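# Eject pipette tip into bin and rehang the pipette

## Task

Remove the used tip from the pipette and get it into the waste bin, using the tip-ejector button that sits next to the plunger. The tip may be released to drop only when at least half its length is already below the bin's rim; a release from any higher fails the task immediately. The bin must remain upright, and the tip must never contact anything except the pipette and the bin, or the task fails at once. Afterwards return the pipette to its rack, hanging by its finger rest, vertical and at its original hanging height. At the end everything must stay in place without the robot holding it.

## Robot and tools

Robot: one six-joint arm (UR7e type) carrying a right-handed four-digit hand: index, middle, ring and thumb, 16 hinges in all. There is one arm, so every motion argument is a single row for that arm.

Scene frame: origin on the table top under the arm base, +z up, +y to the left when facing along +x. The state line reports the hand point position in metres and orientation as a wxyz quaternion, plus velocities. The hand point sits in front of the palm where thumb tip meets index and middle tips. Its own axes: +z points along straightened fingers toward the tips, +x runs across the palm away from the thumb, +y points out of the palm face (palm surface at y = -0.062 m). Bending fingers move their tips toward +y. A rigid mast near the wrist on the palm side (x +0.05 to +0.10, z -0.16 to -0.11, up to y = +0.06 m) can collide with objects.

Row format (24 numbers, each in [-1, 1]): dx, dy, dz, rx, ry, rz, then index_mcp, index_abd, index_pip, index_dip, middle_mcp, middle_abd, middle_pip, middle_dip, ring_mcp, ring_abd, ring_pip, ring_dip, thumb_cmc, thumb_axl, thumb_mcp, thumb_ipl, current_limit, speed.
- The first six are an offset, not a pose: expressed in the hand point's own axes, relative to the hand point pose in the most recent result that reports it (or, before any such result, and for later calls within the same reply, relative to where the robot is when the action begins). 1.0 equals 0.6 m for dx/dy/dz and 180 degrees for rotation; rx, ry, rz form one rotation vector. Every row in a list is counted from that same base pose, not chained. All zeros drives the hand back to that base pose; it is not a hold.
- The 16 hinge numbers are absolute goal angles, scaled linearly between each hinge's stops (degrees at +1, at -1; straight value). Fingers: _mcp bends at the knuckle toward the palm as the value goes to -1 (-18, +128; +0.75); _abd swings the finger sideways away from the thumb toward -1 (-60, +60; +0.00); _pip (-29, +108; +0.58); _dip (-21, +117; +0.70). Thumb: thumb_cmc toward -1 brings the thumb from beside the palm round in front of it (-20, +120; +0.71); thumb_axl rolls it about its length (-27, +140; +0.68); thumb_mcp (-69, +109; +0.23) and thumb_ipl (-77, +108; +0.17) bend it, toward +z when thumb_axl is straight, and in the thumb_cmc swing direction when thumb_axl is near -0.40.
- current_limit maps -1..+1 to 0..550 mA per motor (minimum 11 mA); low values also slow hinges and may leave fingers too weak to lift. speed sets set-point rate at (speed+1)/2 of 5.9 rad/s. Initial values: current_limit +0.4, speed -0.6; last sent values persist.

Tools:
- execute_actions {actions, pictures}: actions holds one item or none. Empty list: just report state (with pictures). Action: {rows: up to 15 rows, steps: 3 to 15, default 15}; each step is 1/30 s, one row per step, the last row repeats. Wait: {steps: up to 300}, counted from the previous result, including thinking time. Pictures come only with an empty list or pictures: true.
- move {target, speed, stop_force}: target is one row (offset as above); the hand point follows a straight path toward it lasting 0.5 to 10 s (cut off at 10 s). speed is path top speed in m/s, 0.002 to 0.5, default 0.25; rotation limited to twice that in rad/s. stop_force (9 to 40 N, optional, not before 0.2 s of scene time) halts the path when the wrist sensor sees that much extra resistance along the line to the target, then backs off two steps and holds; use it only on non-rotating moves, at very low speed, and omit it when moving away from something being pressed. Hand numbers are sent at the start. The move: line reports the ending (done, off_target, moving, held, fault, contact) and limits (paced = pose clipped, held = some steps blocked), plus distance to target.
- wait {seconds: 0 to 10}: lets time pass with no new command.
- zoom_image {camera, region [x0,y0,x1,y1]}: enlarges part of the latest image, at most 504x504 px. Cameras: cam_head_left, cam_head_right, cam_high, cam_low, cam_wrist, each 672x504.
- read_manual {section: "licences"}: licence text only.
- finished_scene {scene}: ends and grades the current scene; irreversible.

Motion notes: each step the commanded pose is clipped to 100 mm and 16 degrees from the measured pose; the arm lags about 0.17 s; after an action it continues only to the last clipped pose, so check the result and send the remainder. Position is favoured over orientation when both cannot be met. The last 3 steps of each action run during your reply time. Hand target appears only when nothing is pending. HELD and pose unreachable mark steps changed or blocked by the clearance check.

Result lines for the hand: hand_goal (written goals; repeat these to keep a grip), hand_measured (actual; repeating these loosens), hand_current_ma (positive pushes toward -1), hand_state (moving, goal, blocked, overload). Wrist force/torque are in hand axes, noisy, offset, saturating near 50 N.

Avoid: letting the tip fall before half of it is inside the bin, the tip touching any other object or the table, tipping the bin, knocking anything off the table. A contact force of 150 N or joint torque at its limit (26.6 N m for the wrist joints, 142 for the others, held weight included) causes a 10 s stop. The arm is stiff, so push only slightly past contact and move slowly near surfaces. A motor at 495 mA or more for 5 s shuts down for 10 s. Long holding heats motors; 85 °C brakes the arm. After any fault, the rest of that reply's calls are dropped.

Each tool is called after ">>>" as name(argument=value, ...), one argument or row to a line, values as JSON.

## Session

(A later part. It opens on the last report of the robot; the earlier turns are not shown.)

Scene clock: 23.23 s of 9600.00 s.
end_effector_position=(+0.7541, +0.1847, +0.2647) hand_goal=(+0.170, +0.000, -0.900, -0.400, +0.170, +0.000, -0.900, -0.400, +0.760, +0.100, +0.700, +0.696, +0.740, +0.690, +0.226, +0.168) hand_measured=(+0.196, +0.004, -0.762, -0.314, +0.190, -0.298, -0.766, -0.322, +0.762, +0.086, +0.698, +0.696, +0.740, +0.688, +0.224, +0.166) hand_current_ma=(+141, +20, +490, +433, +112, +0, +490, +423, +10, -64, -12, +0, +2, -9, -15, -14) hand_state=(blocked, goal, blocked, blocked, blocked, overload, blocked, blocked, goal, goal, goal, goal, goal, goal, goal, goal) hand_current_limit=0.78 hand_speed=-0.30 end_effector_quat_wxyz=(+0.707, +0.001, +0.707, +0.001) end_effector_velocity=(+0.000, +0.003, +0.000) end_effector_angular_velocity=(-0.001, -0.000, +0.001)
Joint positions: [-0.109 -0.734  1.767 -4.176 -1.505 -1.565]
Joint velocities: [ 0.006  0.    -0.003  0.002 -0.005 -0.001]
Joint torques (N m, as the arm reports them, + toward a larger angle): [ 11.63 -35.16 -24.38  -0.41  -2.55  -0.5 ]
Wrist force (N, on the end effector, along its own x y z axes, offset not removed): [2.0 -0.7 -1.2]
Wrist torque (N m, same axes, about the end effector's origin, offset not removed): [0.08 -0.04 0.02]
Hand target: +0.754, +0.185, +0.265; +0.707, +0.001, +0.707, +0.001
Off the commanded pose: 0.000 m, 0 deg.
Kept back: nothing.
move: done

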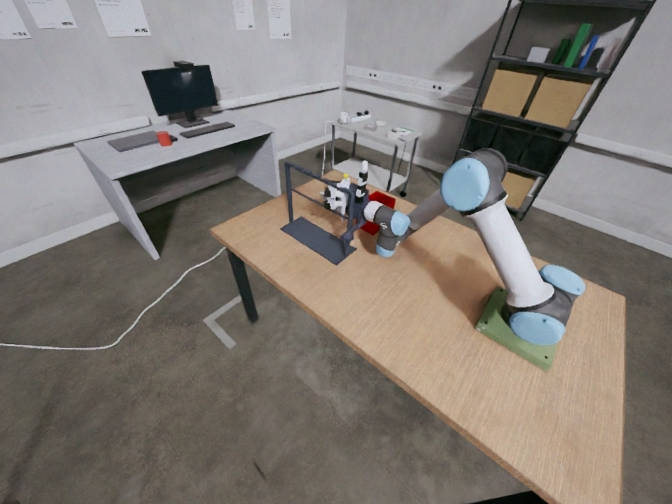

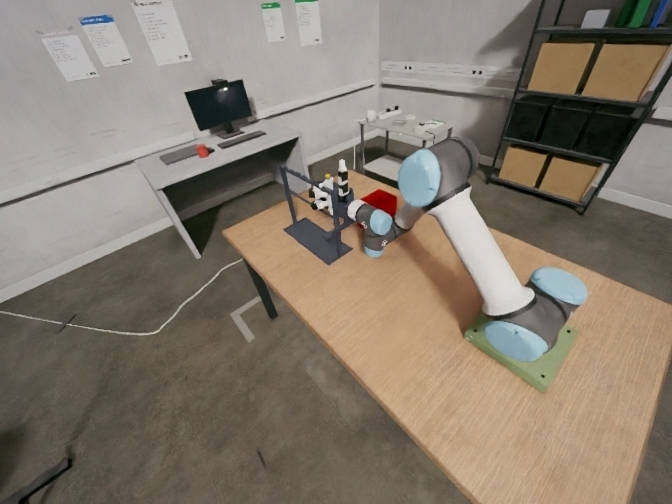

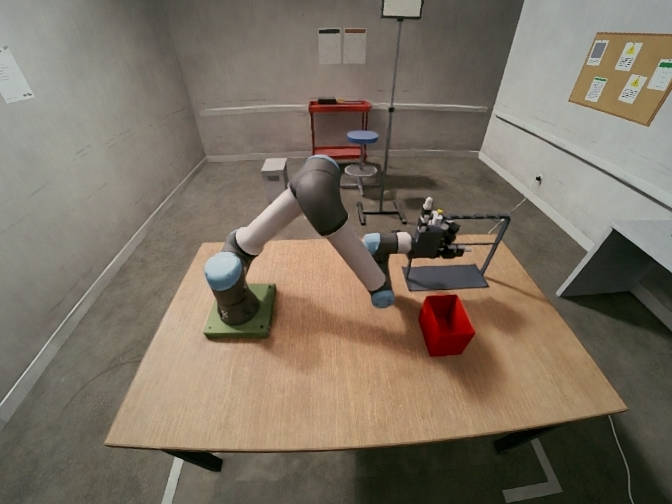

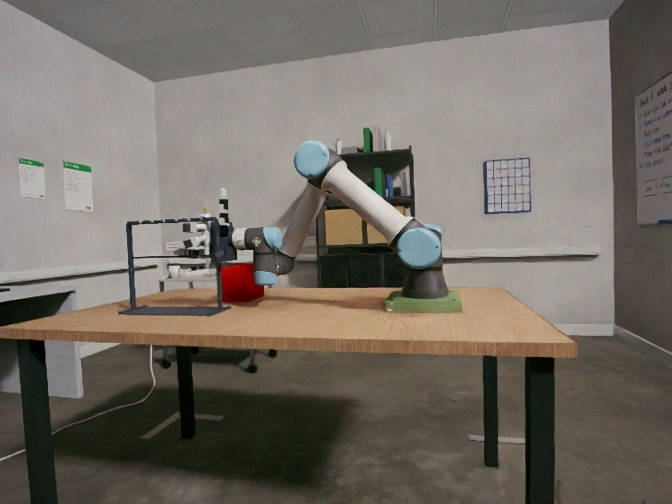

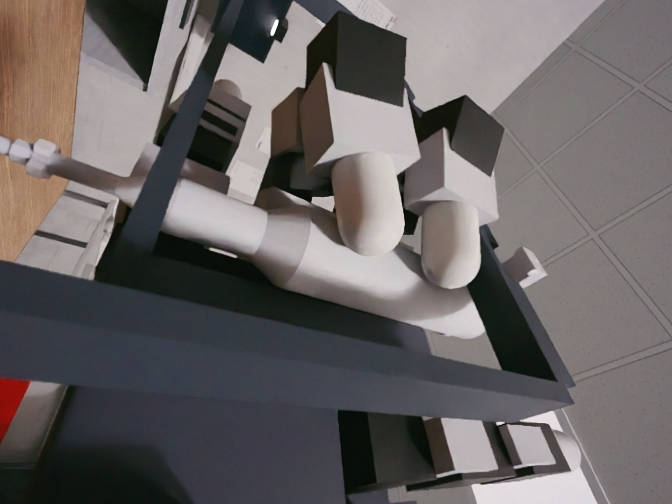

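>>> execute_actions(
  actions=[],
)

>>> move(
  target=[0.023,0.001,0,0,0,0,0.17,0,-0.9,-0.4,0.17,0,-0.9,-0.4,0.76,0.1,0.7,0.696,0.74,0.69,0.226,0.168,0.78,-0.3],
  speed=0.025,
)

>>> zoom_image(
  camera="cam_head_left",
  region=[290,135,400,245],
)

Scene clock: 23.50 s of 9600.00 s.
end_effector_position=(+0.7541, +0.1850, +0.2647) hand_goal=(+0.170, +0.000, -0.900, -0.400, +0.170, +0.000, -0.900, -0.400, +0.760, +0.100, +0.700, +0.696, +0.740, +0.690, +0.226, +0.168) hand_measured=(+0.196, +0.004, -0.762, -0.314, +0.190, -0.298, -0.766, -0.322, +0.762, +0.086, +0.698, +0.696, +0.740, +0.688, +0.224, +0.166) hand_current_ma=(+141, +20, +489, +433, +112, +0, +490, +423, +10, -64, -12, +0, +2, -9, -15, -14) hand_state=(blocked, goal, blocked, blocked, blocked, overload, blocked, blocked, goal, goal, goal, goal, goal, goal, goal, goal) hand_current_limit=0.78 hand_speed=-0.30 end_effector_quat_wxyz=(+0.707, +0.001, +0.707, +0.001) end_effector_velocity=(+0.000, +0.000, -0.000) end_effector_angular_velocity=(-0.000, +0.002, -0.000)
Joint positions: [-0.109 -0.734  1.766 -4.175 -1.506 -1.565]
Joint velocities: [ 0.001 -0.     0.     0.002 -0.001 -0.   ]
Joint torques (N m, as the arm reports them, + toward a larger angle): [ 12.32 -33.83 -25.94  -0.44  -2.71   0.18]
Wrist force (N, on the end effector, along its own x y z axes, offset not removed): [2.1 -0.4 -1.3]
Wrist torque (N m, same axes, about the end effector's origin, offset not removed): [0.10 -0.13 0.05]
Hand target: +0.754, +0.185, +0.265; +0.707, +0.001, +0.707, +0.001
Off the commanded pose: 0.000 m, 0 deg.
Kept back: nothing.
Steps of this call (steps 1 to 8: nothing new was sent). Readings (end_effector_position | what the end effector reports):
1: (+0.7541, +0.1848, +0.2647) | hand_goal=(+0.170, +0.000, -0.900, -0.400, +0.170, +0.000, -0.900, -0.400, +0.760, +0.100, +0.700, +0.696, +0.740, +0.690, +0.226, +0.168) hand_measured=(+0.196, +0.004, -0.762, -0.314, +0.190, -0.298, -0.766, -0.322, +0.762, +0.086, +0.698, +0.696, +0.740, +0.688, +0.224, +0.166) hand_current_ma=(+141, +20, +489, +433, +112, +0, +489, +423, +10, -64, -12, +0, +2, -9, -15, -14) hand_state=(blocked, goal, blocked, blocked, blocked, overload, blocked, blocked, goal, goal, goal, goal, goal, goal, goal, goal) hand_current_limit=0.78 hand_speed=-0.30
2: (+0.7541, +0.1848, +0.2647) | hand_goal=(+0.170, +0.000, -0.900, -0.400, +0.170, +0.000, -0.900, -0.400, +0.760, +0.100, +0.700, +0.696, +0.740, +0.690, +0.226, +0.168) hand_measured=(+0.196, +0.004, -0.762, -0.314, +0.190, -0.298, -0.766, -0.322, +0.762, +0.086, +0.698, +0.696, +0.740, +0.688, +0.224, +0.166) hand_current_ma=(+141, +20, +489, +433, +112, +0, +489, +423, +10, -64, -12, +0, +2, -9, -15, -14) hand_state=(blocked, goal, blocked, blocked, blocked, overload, blocked, blocked, goal, goal, goal, goal, goal, goal, goal, goal) hand_current_limit=0.78 hand_speed=-0.30
4: (+0.7541, +0.1849, +0.2647) | hand_goal=(+0.170, +0.000, -0.900, -0.400, +0.170, +0.000, -0.900, -0.400, +0.760, +0.100, +0.700, +0.696, +0.740, +0.690, +0.226, +0.168) hand_measured=(+0.196, +0.004, -0.762, -0.314, +0.190, -0.298, -0.766, -0.322, +0.762, +0.086, +0.698, +0.696, +0.740, +0.688, +0.224, +0.166) hand_current_ma=(+141, +20, +489, +433, +112, +0, +489, +423, +10, -64, -12, +0, +2, -9, -15, -14) hand_state=(blocked, goal, blocked, blocked, blocked, overload, blocked, blocked, goal, goal, goal, goal, goal, goal, goal, goal) hand_current_limit=0.78 hand_speed=-0.30
8: the state above

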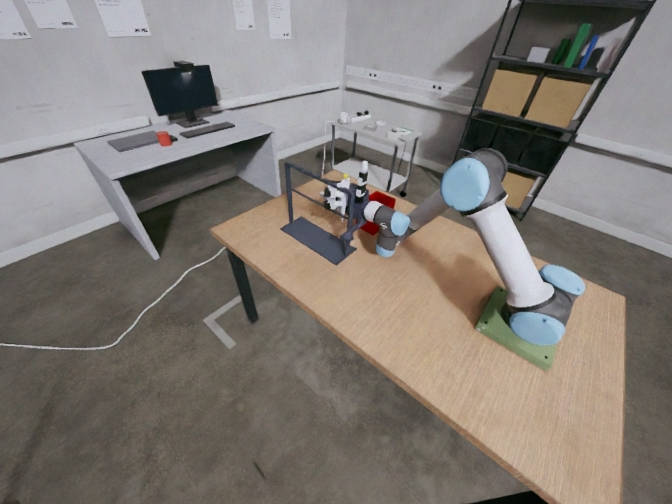

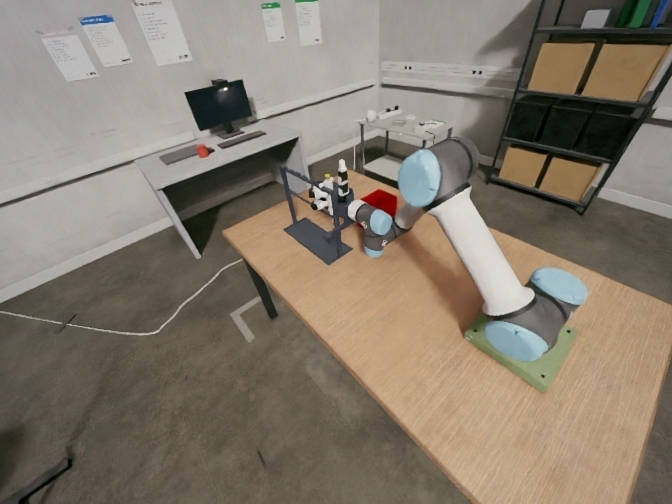

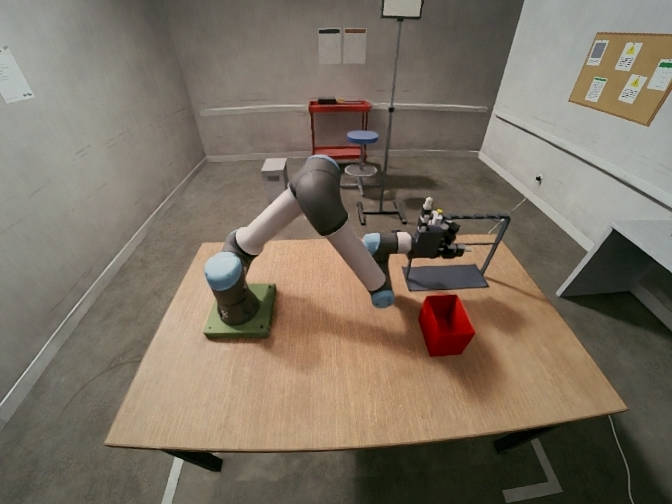

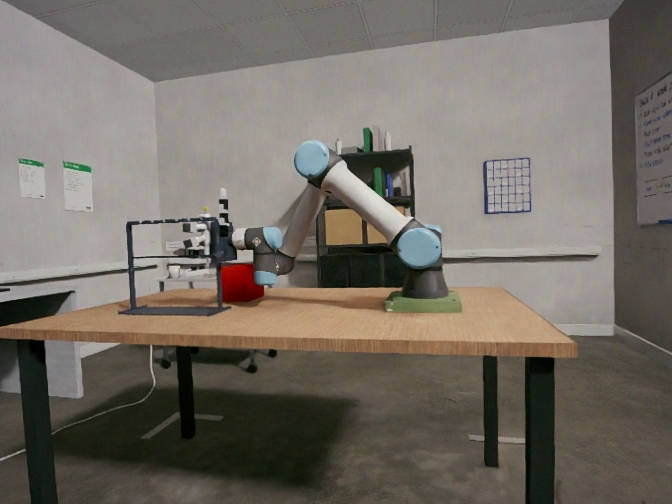

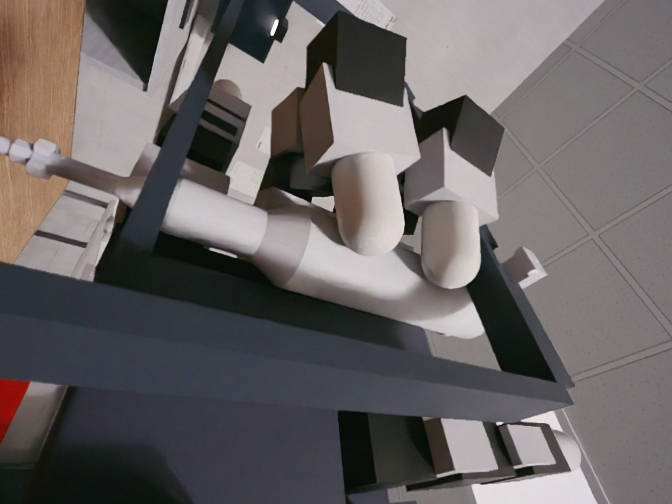

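Scene clock: 24.37 s of 9600.00 s.
end_effector_position=(+0.7541, +0.1856, +0.2513) hand_goal=(+0.170, +0.000, -0.900, -0.400, +0.170, +0.000, -0.900, -0.400, +0.760, +0.100, +0.700, +0.696, +0.740, +0.690, +0.226, +0.168) hand_measured=(+0.196, +0.004, -0.762, -0.314, +0.190, -0.298, -0.766, -0.322, +0.762, +0.086, +0.698, +0.696, +0.740, +0.688, +0.224, +0.166) hand_current_ma=(+141, +20, +490, +433, +112, +0, +490, +423, +10, -64, -12, +0, +2, -9, -15, -14) hand_state=(blocked, goal, blocked, blocked, blocked, overload, blocked, blocked, goal, goal, goal, goal, goal, goal, goal, goal) hand_current_limit=0.78 hand_speed=-0.30 end_effector_quat_wxyz=(+0.707, +0.001, +0.707, +0.001) end_effector_velocity=(+0.000, -0.000, -0.003) end_effector_angular_velocity=(-0.001, +0.000, -0.000)
Joint positions: [-0.107 -0.706  1.761 -4.198 -1.507 -1.565]
Joint velocities: [-0.     0.007 -0.002 -0.005  0.    -0.001]
Joint torques (N m, as the arm reports them, + toward a larger angle): [ 12.36 -35.46 -25.51  -4.37  -2.76  -0.75]
Wrist force (N, on the end effector, along its own x y z axes, offset not removed): [1.1 0.3 -2.2]
Wrist torque (N m, same axes, about the end effector's origin, offset not removed): [0.25 0.05 -0.04]
Hand target: +0.754, +0.186, +0.251; +0.707, +0.001, +0.707, +0.001
Off the commanded pose: 0.000 m, 0 deg.
Kept back: nothing.
move: done

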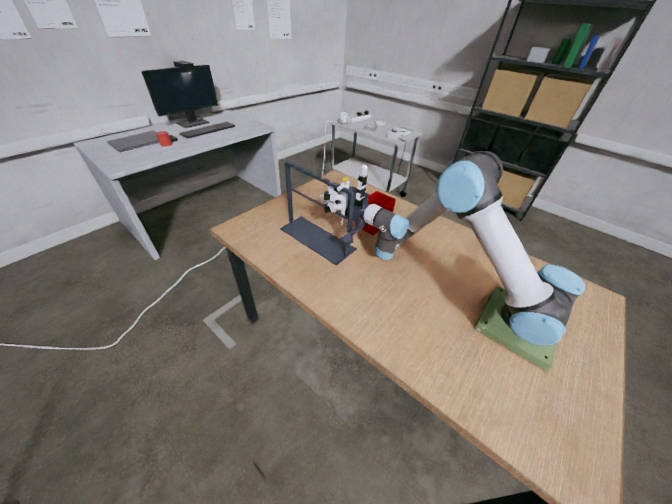

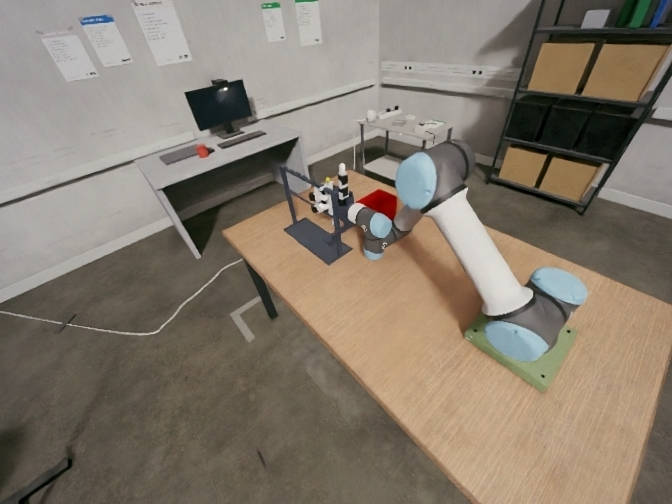

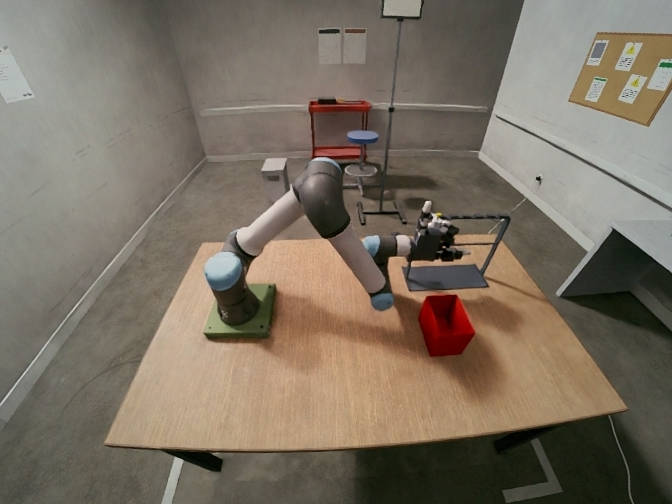

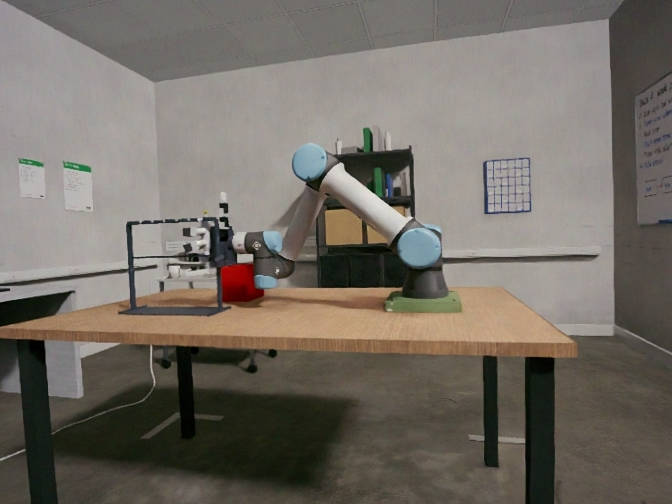

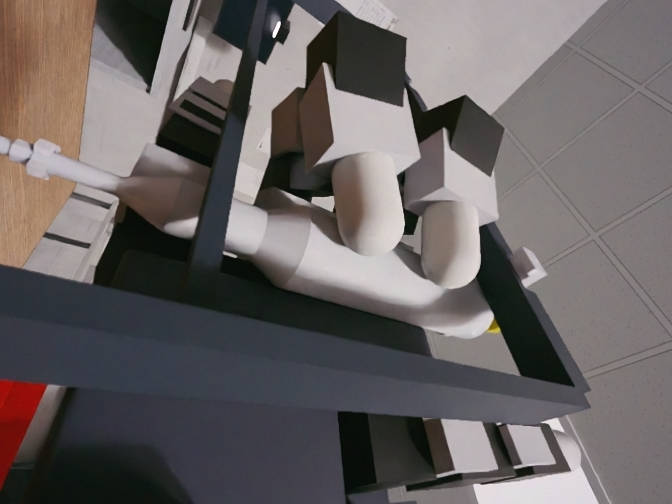

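Region (290, 135, 400, 245) of cam_head_left's 672x504 image, scaled by 4.582, with more detail than that image has.

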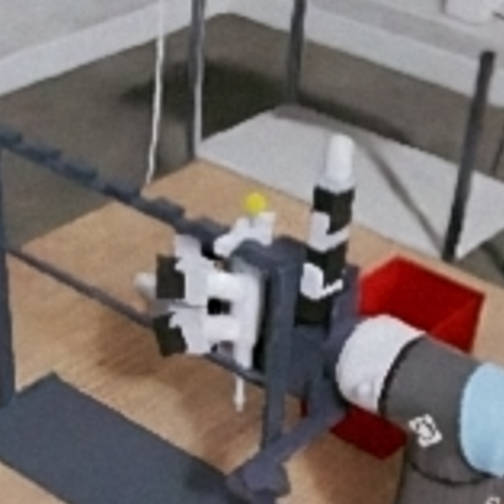

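>>> move(
  target=[0.0015,0,0,0,0,0,0.3,0,-0.62,0.4,0.3,0,-0.62,0.4,0.8,0.1,0.7,0.696,0.76,0.7,0.226,0.168,0.5,-0.5],
)

>>> move(
  target=[0,-0.01,0,0,0,0,0.68,0,-0.62,0.55,0.68,0,-0.66,0.55,0.9,0,0.7,0.696,0.76,0.7,0.226,0.168,0.5,-0.4],
  speed=0.02,
)

Scene clock: 25.53 s of 9600.00 s.
end_effector_position=(+0.7541, +0.1856, +0.2504) hand_goal=(+0.300, +0.000, -0.620, +0.400, +0.300, +0.000, -0.620, +0.400, +0.800, +0.100, +0.700, +0.696, +0.760, +0.700, +0.226, +0.168) hand_measured=(+0.298, +0.000, -0.622, +0.398, +0.298, -0.298, -0.622, +0.398, +0.798, +0.086, +0.698, +0.696, +0.758, +0.698, +0.224, +0.166) hand_current_ma=(-11, +2, -14, -14, -13, +0, -8, -13, -14, -64, -11, +0, -8, -14, -15, -14) hand_state=(goal, goal, goal, goal, goal, overload, goal, goal, goal, goal, goal, goal, goal, goal, goal, goal) hand_current_limit=0.50 hand_speed=-0.50 end_effector_quat_wxyz=(+0.707, +0.001, +0.707, +0.001) end_effector_velocity=(-0.000, +0.001, +0.000) end_effector_angular_velocity=(-0.001, -0.001, +0.001)
Joint positions: [-0.107 -0.704  1.761 -4.2   -1.507 -1.565]
Joint velocities: [ 0.001 -0.     0.    -0.001  0.001 -0.001]
Joint torques (N m, as the arm reports them, + toward a larger angle): [  2.63 -34.16 -25.16  -4.2   -1.43  -0.95]
Wrist force (N, on the end effector, along its own x y z axes, offset not removed): [-0.1 -0.6 -0.5]
Wrist torque (N m, same axes, about the end effector's origin, offset not removed): [0.05 0.05 -0.08]
Hand target: +0.754, +0.186, +0.250; +0.707, +0.001, +0.707, +0.001
Off the commanded pose: 0.000 m, 0 deg.
Kept back: nothing.
move: done

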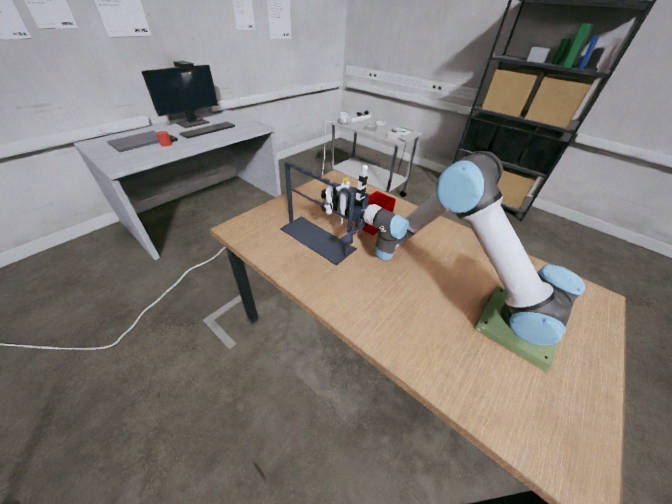

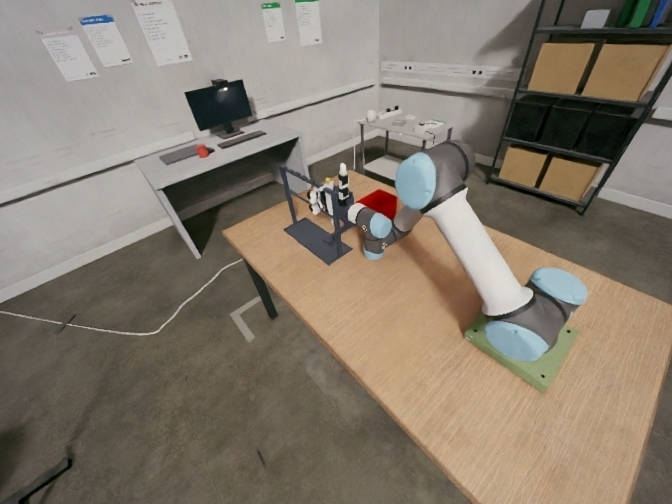

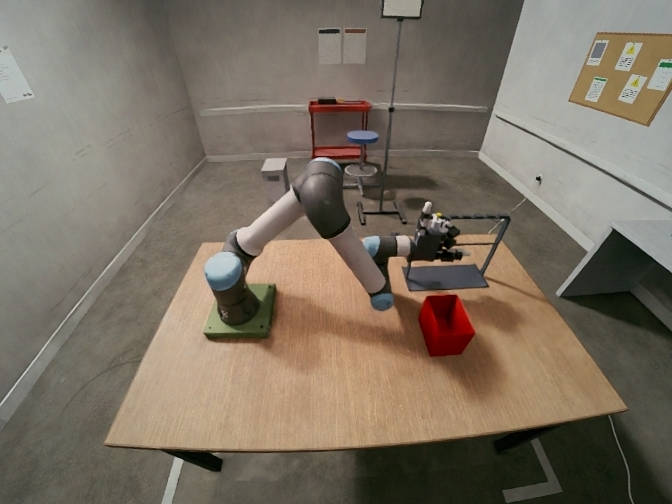

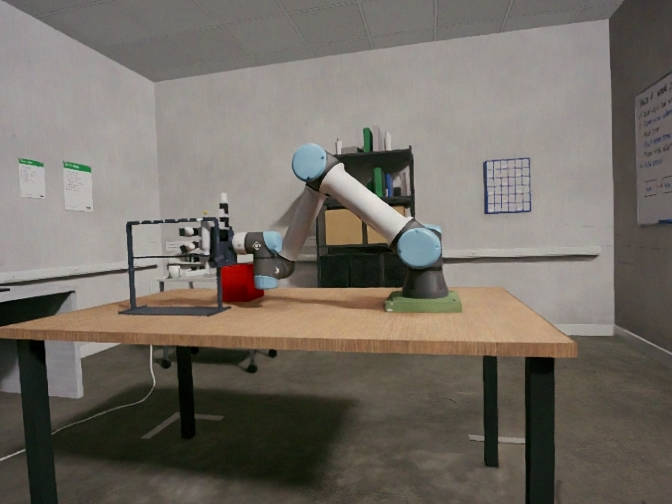

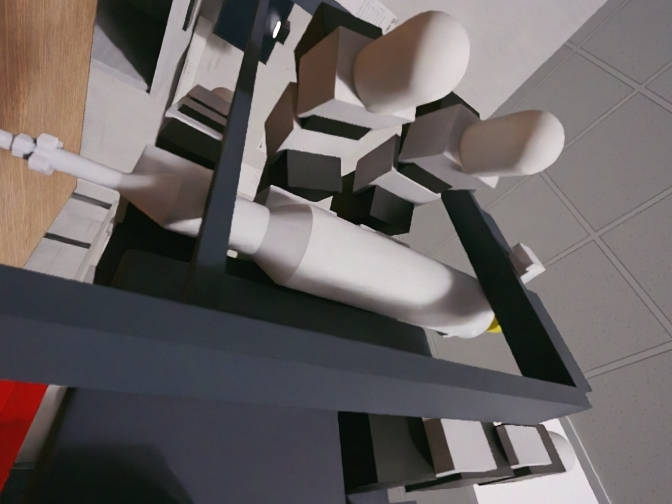

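Scene clock: 26.23 s of 9600.00 s.
end_effector_position=(+0.7541, +0.1800, +0.2503) hand_goal=(+0.680, +0.000, -0.620, +0.550, +0.680, +0.000, -0.660, +0.550, +0.900, +0.000, +0.700, +0.696, +0.760, +0.700, +0.226, +0.168) hand_measured=(+0.678, +0.000, -0.622, +0.548, +0.678, -0.298, -0.656, +0.548, +0.898, -0.002, +0.698, +0.696, +0.758, +0.698, +0.224, +0.166) hand_current_ma=(-12, +2, -12, -14, -13, +0, +23, -13, -13, -13, -11, +0, -7, -14, -15, -14) hand_state=(goal, goal, goal, goal, goal, overload, goal, goal, goal, goal, goal, goal, goal, goal, goal, goal) hand_current_limit=0.50 hand_speed=-0.40 end_effector_quat_wxyz=(+0.707, +0.001, +0.707, +0.001) end_effector_velocity=(+0.000, -0.004, -0.000) end_effector_angular_velocity=(-0.000, +0.001, -0.001)
Joint positions: [-0.118 -0.705  1.764 -4.202 -1.496 -1.565]
Joint velocities: [-0.007 -0.001  0.002 -0.     0.006 -0.   ]
Joint torques (N m, as the arm reports them, + toward a larger angle): [ -8.23 -52.75  -2.91  -4.15   2.31  -0.19]
Wrist force (N, on the end effector, along its own x y z axes, offset not removed): [0.6 0.1 -2.2]
Wrist torque (N m, same axes, about the end effector's origin, offset not removed): [0.20 0.05 -0.02]
Hand target: +0.754, +0.180, +0.250; +0.707, +0.001, +0.707, +0.001
Off the commanded pose: 0.000 m, 0 deg.
Kept back: nothing.
move: done

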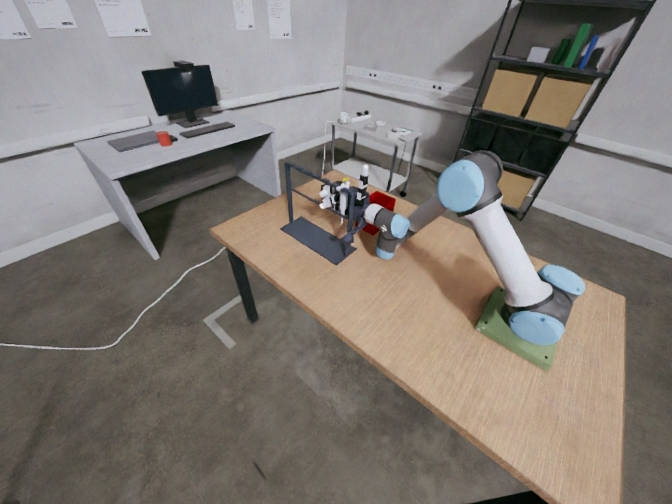

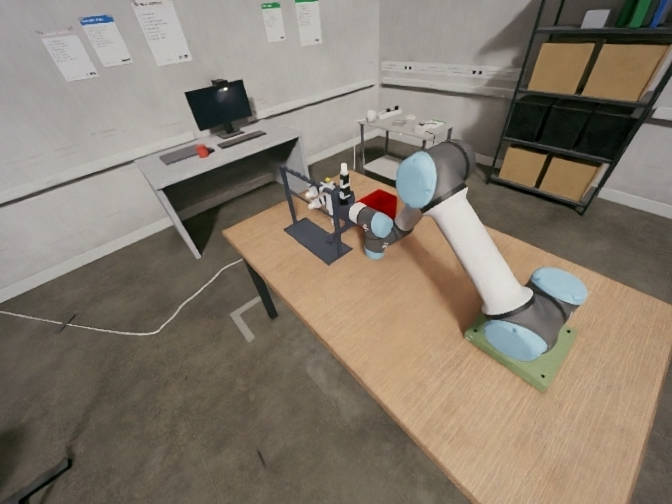

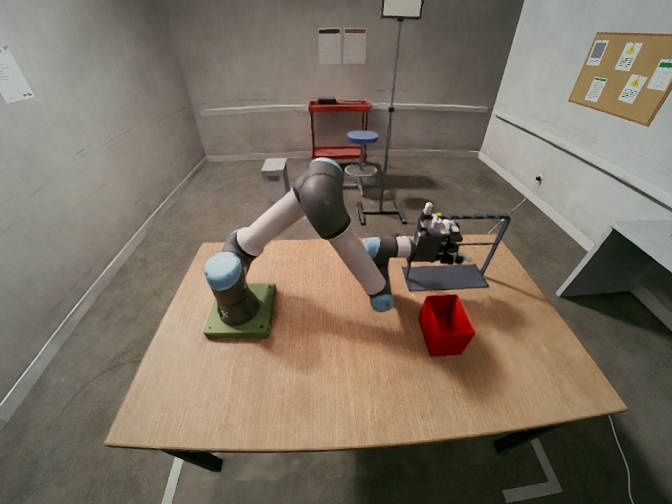

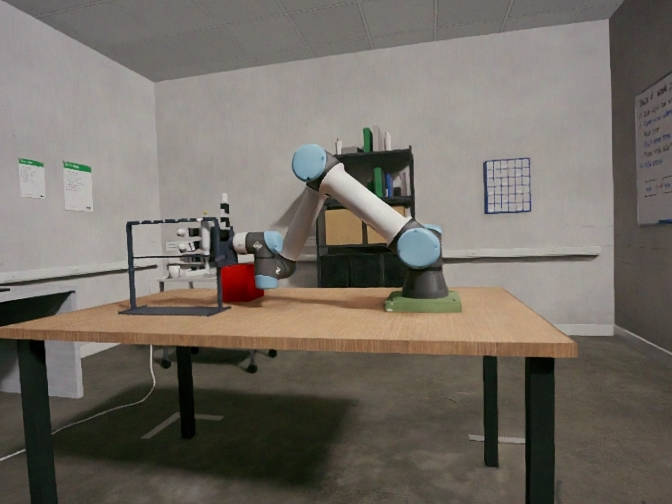

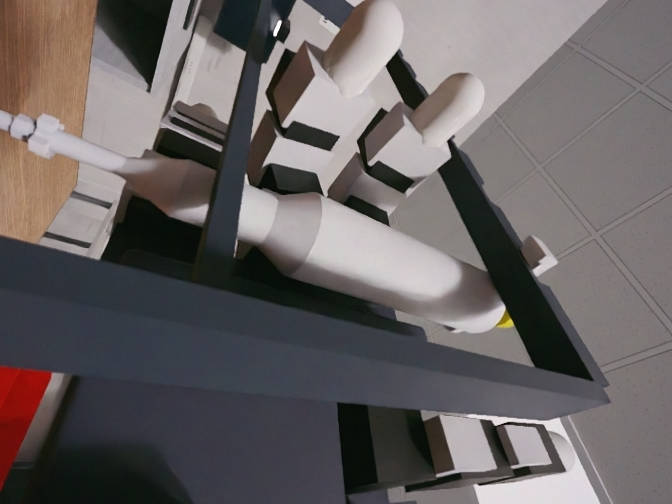

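>>> move(
  target=[-0.01,-0.16,0,0,0,0,0.68,0,-0.62,0.55,0.68,0,-0.66,0.55,0.9,0,0.7,0.696,0.76,0.7,0.226,0.168,0.5,-0.4],
  speed=0.15,
)

>>> zoom_image(
  camera="cam_low",
  region=[150,190,270,310],
)

Scene clock: 27.70 s of 9600.00 s.
end_effector_position=(+0.7541, +0.0843, +0.2562) hand_goal=(+0.680, +0.000, -0.620, +0.550, +0.680, +0.000, -0.660, +0.550, +0.900, +0.000, +0.700, +0.696, +0.760, +0.700, +0.226, +0.168) hand_measured=(+0.678, +0.000, -0.622, +0.548, +0.678, -0.298, -0.656, +0.548, +0.898, -0.002, +0.698, +0.696, +0.760, +0.698, +0.224, +0.166) hand_current_ma=(-11, +1, -12, -14, -12, +0, +23, -13, -11, -13, -11, +0, -4, -14, -15, -14) hand_state=(goal, goal, goal, goal, goal, overload, goal, goal, goal, goal, goal, goal, goal, goal, goal, goal) hand_current_limit=0.50 hand_speed=-0.40 end_effector_quat_wxyz=(+0.707, +0.001, +0.707, +0.001) end_effector_velocity=(-0.000, -0.003, +0.001) end_effector_angular_velocity=(+0.000, +0.000, -0.001)
Joint positions: [-0.303 -0.727  1.793 -4.209 -1.312 -1.565]
Joint velocities: [-0.006 -0.001  0.001  0.001  0.005  0.   ]
Joint torques (N m, as the arm reports them, + toward a larger angle): [ -9.88 -51.78  -3.31  -0.12   2.15  -1.61]
Wrist force (N, on the end effector, along its own x y z axes, offset not removed): [-0.3 0.0 -1.7]
Wrist torque (N m, same axes, about the end effector's origin, offset not removed): [0.20 0.14 -0.08]
Hand target: +0.754, +0.084, +0.256; +0.707, +0.001, +0.707, +0.001
Off the commanded pose: 0.000 m, 0 deg.
Kept back: nothing.
move: done

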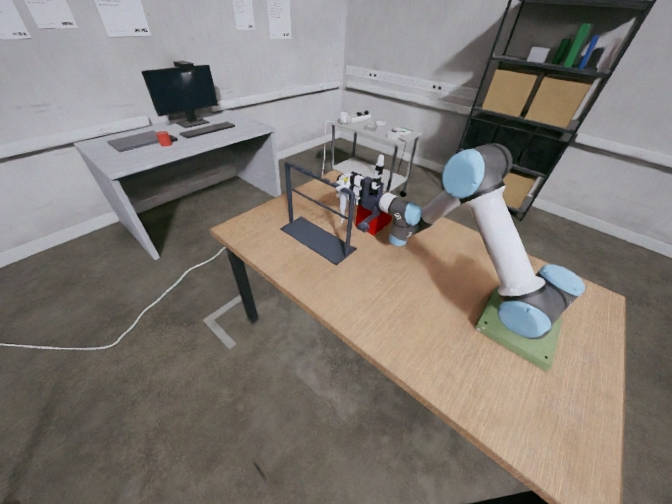

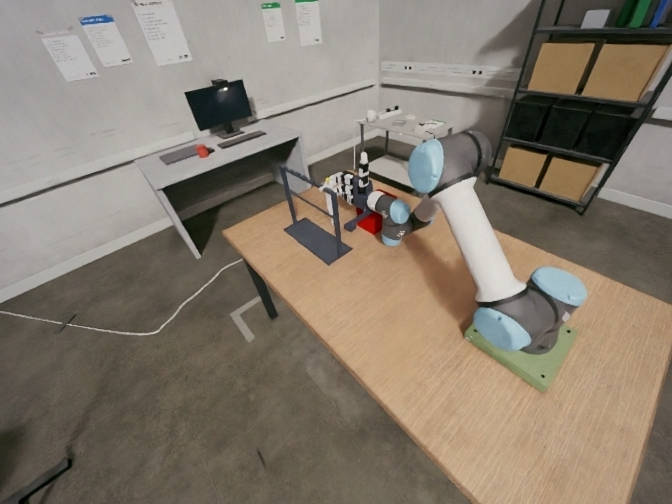

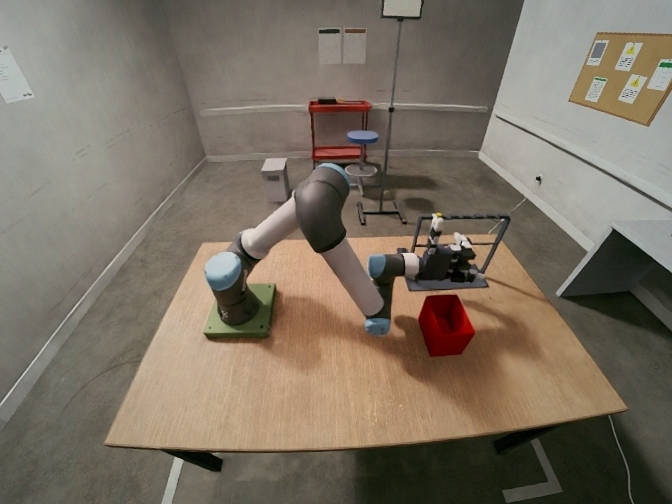

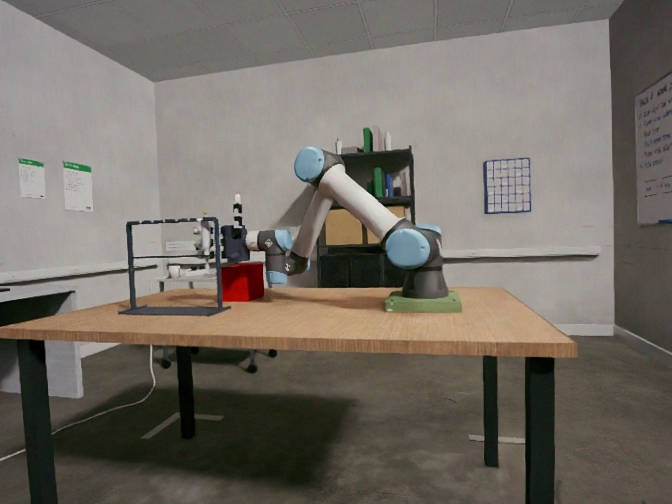

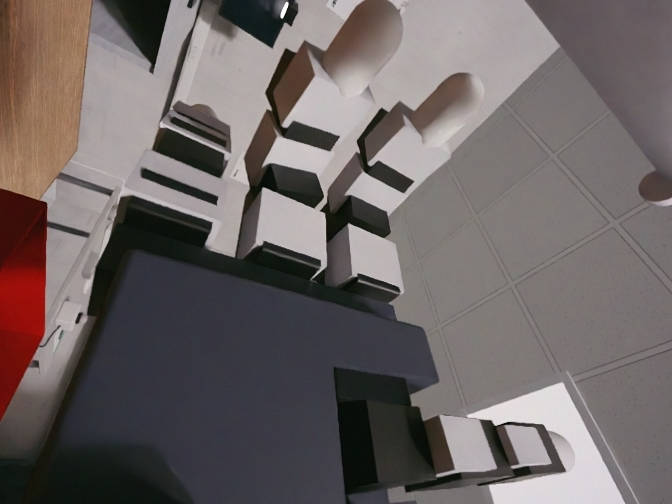

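Region (150, 190, 270, 310) of cam_low's 672x504 image, scaled by 4.200, with more detail than that image has.

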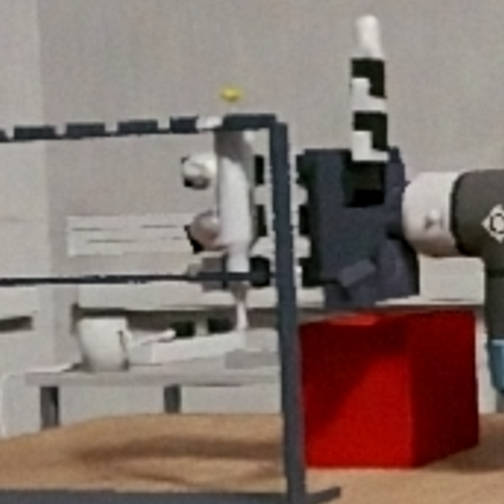

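>>> finished_scene(
  scene=2,
)

The scene is finished: the task was done.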